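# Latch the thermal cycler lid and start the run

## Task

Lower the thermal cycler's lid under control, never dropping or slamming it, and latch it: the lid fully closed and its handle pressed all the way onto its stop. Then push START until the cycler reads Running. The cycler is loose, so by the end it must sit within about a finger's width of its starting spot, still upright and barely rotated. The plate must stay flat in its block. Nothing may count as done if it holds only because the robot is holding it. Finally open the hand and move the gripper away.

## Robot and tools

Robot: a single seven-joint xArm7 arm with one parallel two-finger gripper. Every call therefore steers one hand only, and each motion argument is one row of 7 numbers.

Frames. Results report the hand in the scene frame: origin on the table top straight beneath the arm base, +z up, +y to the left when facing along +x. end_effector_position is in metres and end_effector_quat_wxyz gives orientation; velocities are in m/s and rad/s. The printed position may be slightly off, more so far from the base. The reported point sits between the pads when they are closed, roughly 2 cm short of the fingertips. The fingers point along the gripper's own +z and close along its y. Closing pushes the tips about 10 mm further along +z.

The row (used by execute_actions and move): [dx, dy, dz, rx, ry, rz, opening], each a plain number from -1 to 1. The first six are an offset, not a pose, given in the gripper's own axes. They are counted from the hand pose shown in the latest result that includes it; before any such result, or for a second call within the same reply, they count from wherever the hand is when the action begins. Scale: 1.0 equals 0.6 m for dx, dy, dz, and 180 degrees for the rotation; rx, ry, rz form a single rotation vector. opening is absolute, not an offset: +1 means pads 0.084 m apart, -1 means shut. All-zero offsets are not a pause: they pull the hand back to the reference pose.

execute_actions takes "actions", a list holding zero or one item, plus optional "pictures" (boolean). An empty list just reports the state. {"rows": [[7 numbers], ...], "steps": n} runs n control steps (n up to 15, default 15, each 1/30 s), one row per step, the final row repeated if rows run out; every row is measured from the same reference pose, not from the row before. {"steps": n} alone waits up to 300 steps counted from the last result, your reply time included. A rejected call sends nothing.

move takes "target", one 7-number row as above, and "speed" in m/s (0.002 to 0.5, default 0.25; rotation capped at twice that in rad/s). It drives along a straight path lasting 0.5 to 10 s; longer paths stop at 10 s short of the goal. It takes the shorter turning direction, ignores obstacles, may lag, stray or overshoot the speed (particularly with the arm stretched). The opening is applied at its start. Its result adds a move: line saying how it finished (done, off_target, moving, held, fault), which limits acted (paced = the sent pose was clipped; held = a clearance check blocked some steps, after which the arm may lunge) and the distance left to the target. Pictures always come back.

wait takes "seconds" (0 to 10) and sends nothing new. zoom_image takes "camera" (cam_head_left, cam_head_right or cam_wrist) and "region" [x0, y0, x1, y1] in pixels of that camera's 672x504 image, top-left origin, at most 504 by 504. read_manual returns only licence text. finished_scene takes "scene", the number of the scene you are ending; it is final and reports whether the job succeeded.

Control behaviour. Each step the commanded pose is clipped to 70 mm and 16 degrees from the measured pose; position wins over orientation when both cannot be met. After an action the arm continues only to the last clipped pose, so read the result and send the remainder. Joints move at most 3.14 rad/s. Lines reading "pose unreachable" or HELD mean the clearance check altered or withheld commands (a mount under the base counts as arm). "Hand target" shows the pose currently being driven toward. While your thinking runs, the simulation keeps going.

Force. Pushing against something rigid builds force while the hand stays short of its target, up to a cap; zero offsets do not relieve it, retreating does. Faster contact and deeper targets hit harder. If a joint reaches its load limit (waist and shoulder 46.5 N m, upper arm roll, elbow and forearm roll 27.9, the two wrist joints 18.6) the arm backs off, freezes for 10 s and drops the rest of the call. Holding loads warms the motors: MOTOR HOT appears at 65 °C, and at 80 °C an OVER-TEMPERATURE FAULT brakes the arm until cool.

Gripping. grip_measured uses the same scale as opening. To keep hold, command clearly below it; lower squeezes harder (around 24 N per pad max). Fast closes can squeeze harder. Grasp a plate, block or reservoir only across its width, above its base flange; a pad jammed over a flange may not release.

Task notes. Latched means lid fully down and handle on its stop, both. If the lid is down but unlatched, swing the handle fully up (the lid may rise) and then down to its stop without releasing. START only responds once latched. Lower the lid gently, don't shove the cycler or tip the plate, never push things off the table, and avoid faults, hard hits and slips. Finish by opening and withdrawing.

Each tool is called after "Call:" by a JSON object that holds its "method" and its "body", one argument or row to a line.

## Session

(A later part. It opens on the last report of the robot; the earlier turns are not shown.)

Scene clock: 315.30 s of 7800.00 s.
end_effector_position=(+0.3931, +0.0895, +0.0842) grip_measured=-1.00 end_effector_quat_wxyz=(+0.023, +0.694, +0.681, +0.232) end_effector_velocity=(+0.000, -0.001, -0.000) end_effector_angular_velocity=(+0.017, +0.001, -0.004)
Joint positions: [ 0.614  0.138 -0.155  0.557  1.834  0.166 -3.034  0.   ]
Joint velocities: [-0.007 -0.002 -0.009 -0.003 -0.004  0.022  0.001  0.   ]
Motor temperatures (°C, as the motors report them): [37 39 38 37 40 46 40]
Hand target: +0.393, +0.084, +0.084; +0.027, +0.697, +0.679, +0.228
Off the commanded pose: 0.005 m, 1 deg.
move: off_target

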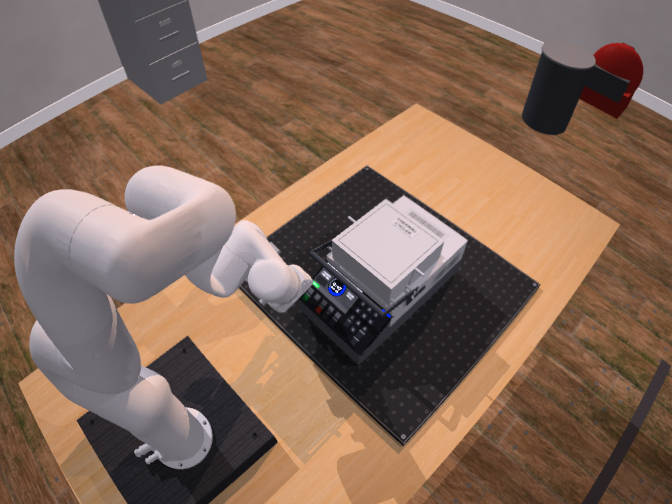

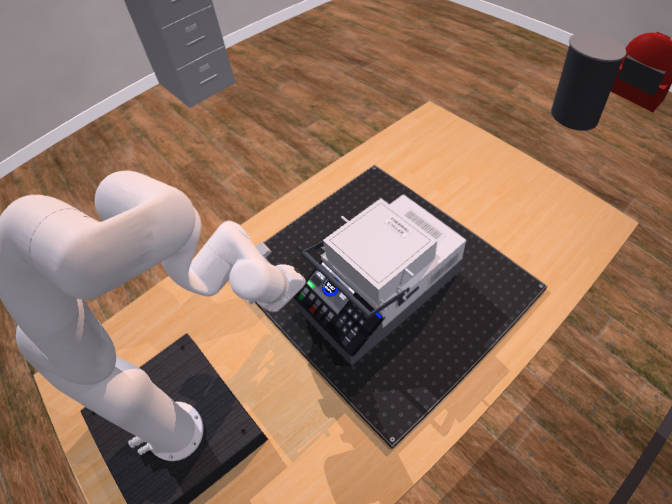

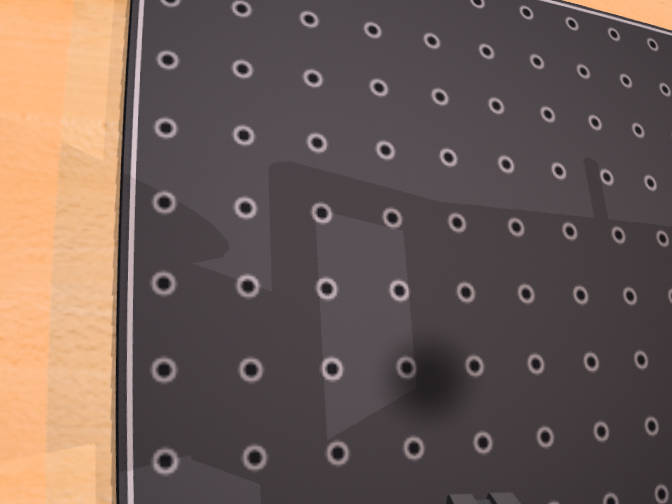

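Call:
{"method": "move", "body": {
  "target": [-0.026,0,-0.007,0,0,0,-1],
  "speed": 0.01
}}

Scene clock: 317.90 s of 7800.00 s.
end_effector_position=(+0.3911, +0.0830, +0.0835) grip_measured=-1.00 end_effector_quat_wxyz=(+0.014, +0.688, +0.685, +0.239) end_effector_velocity=(+0.000, +0.001, +0.000) end_effector_angular_velocity=(+0.002, -0.001, +0.005)
Joint positions: [ 0.587  0.127 -0.169  0.54   1.798  0.207 -3.045  0.   ]
Joint velocities: [-0.007 -0.     0.006  0.001 -0.005  0.003  0.     0.   ]
Motor temperatures (°C, as the motors report them): [37 39 39 37 40 46 40]
Hand target: +0.392, +0.073, +0.083; +0.023, +0.694, +0.681, +0.232
Off the commanded pose: 0.010 m, 1 deg.
move: off_target

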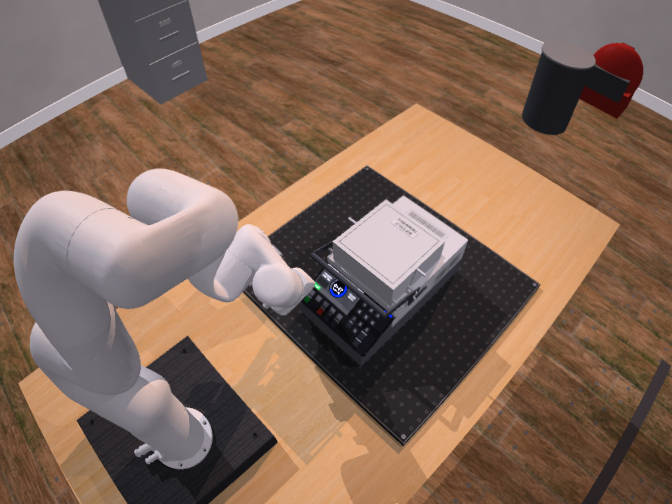

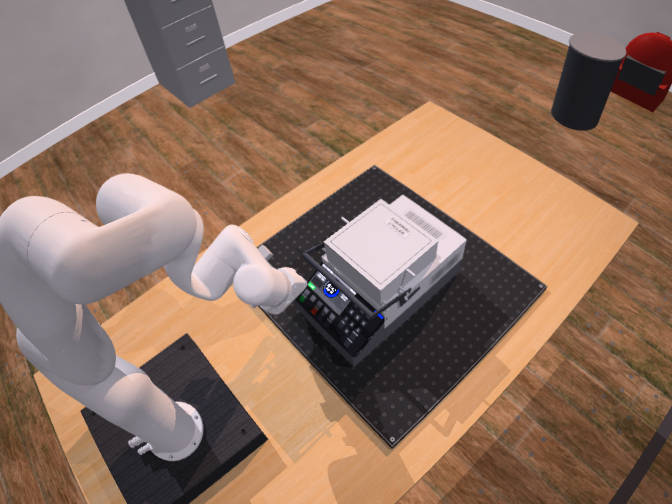

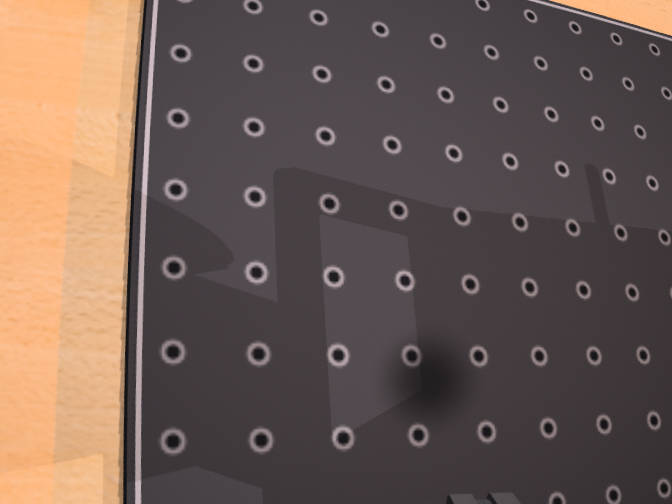

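Call:
{"method": "move", "body": {
  "target": [-0.024,0,-0.0065,0,0,0,-1],
  "speed": 0.01
}}

Call:
{"method": "move", "body": {
  "target": [0.1,-0.05,-0.05,0,0,0,-1],
  "speed": 0.06
}}

Call:
{"method": "move", "body": {
  "target": [0.1,-0.05,-0.15,0,0,0,-1],
  "speed": 0.1
}}

Call:
{"method": "zoom_image", "body": {
  "camera": "cam_head_left",
  "region": [250,170,500,380]
}}

Scene clock: 320.97 s of 7800.00 s.
end_effector_position=(+0.3896, +0.0798, +0.0831) grip_measured=-1.00 end_effector_quat_wxyz=(+0.004, +0.681, +0.690, +0.246) end_effector_velocity=(-0.000, -0.000, -0.000) end_effector_angular_velocity=(-0.001, +0.001, +0.005)
Joint positions: [ 0.563  0.119 -0.178  0.528  1.764  0.25  -3.054  0.   ]
Joint velocities: [-0.008  0.001  0.007 -0.    -0.006  0.001 -0.     0.   ]
Motor temperatures (°C, as the motors report them): [38 39 39 37 40 47 40]
Hand target: +0.390, +0.068, +0.083; +0.014, +0.688, +0.685, +0.239
Off the commanded pose: 0.012 m, 2 deg.
move: off_target

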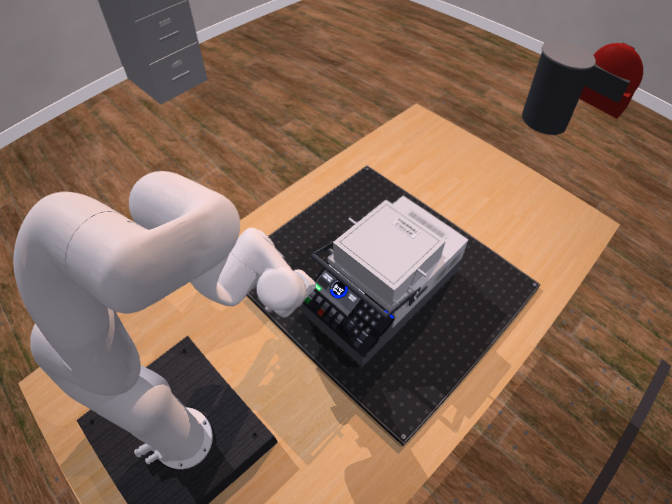

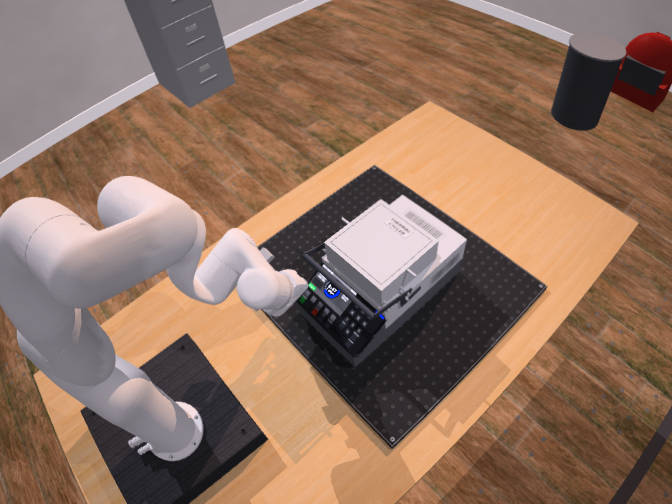

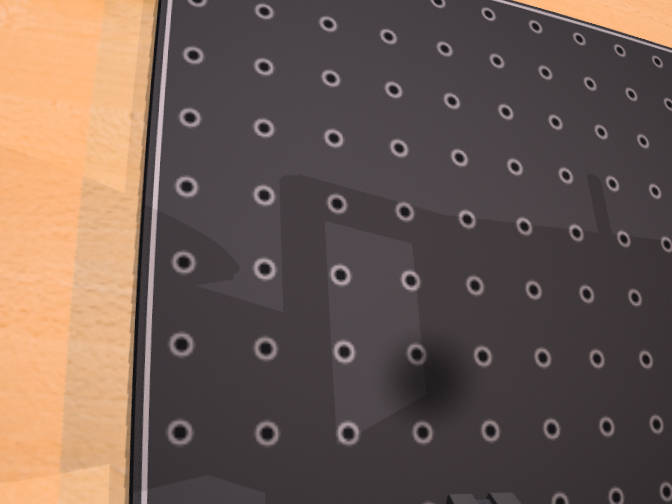

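Scene clock: 322.53 s of 7800.00 s.
end_effector_position=(+0.3470, +0.1275, +0.1190) grip_measured=-1.00 end_effector_quat_wxyz=(+0.004, +0.681, +0.689, +0.247) end_effector_velocity=(-0.001, +0.001, +0.001) end_effector_angular_velocity=(-0.001, +0.005, -0.001)
Joint positions: [ 0.685 -0.086 -0.066  0.391  1.719  0.115 -2.806  0.   ]
Joint velocities: [ 0.004 -0.008  0.003 -0.008 -0.033 -0.004  0.041  0.   ]
Motor temperatures (°C, as the motors report them): [38 39 39 36 40 47 40]
Hand target: +0.347, +0.128, +0.119; +0.004, +0.681, +0.690, +0.247
Off the commanded pose: 0.000 m, 0 deg.
move: done

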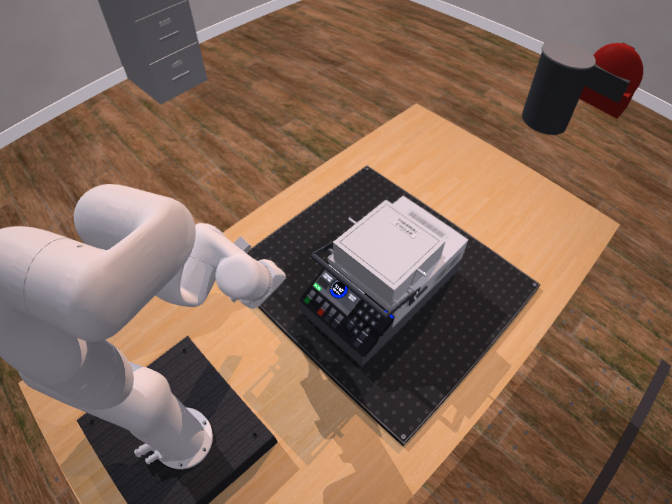

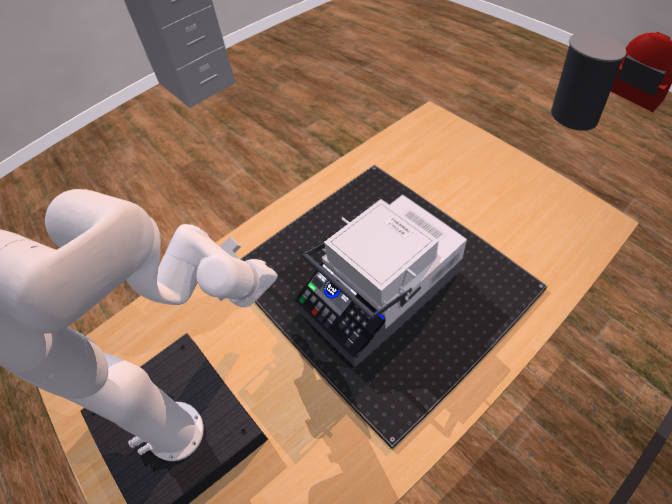

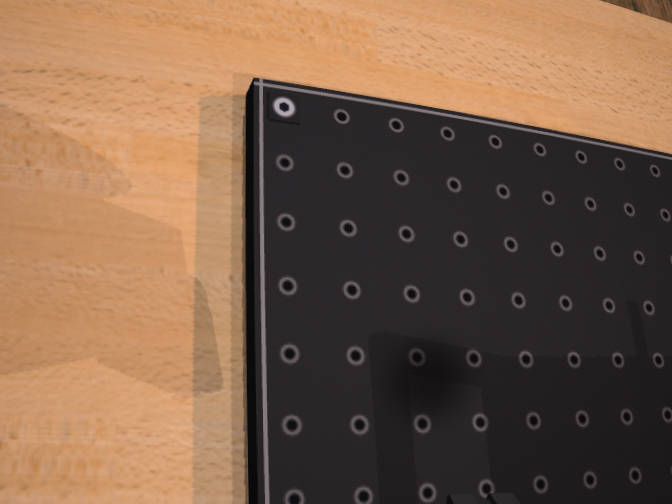

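Scene clock: 324.37 s of 7800.00 s.
end_effector_position=(+0.2840, +0.1556, +0.2080) grip_measured=-1.00 end_effector_quat_wxyz=(+0.003, +0.681, +0.689, +0.248) end_effector_velocity=(-0.000, +0.001, +0.001) end_effector_angular_velocity=(-0.006, +0.007, +0.001)
Joint positions: [ 0.418 -0.771  0.332  0.089  0.799  0.427 -1.685  0.   ]
Joint velocities: [-0.01  -0.002  0.007  0.007 -0.013  0.016  0.012  0.   ]
Motor temperatures (°C, as the motors report them): [38 39 39 36 40 47 40]
Hand target: +0.284, +0.156, +0.208; +0.004, +0.681, +0.690, +0.248
Off the commanded pose: 0.001 m, 0 deg.
move: done

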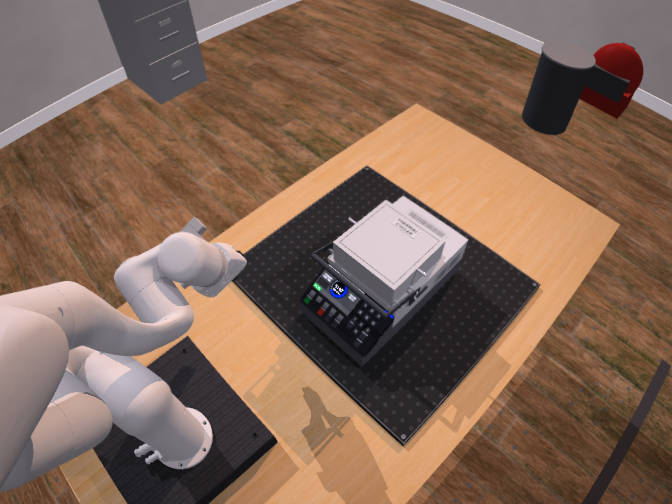

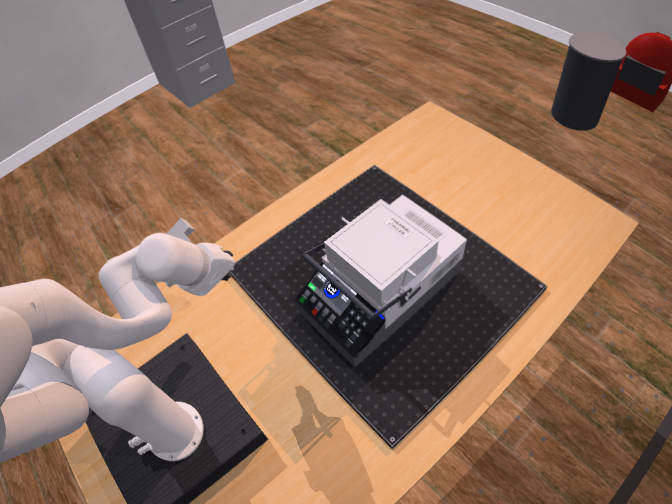

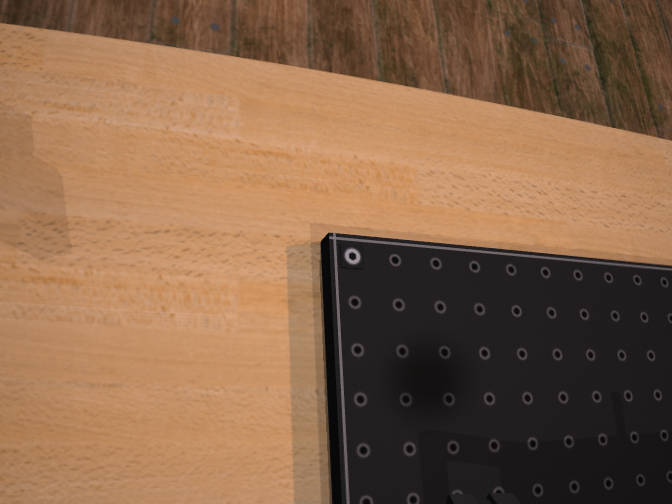

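Region (250, 170, 500, 380) of cam_head_left's 672x504 image, scaled by 2.016, with more detail than that image has; it fills the top 423 rows of this view, and the rest is white.

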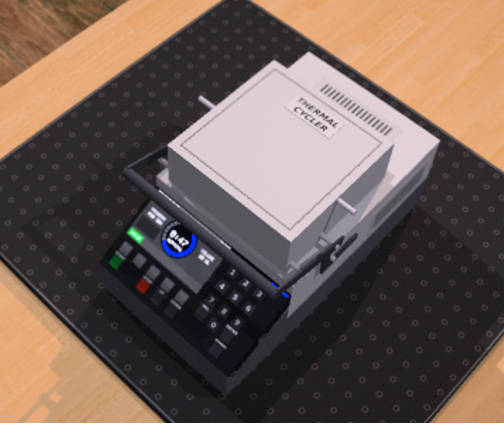

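Call:
{"method": "finished_scene", "body": {
  "scene": 1
}}

The scene is finished: the task was done.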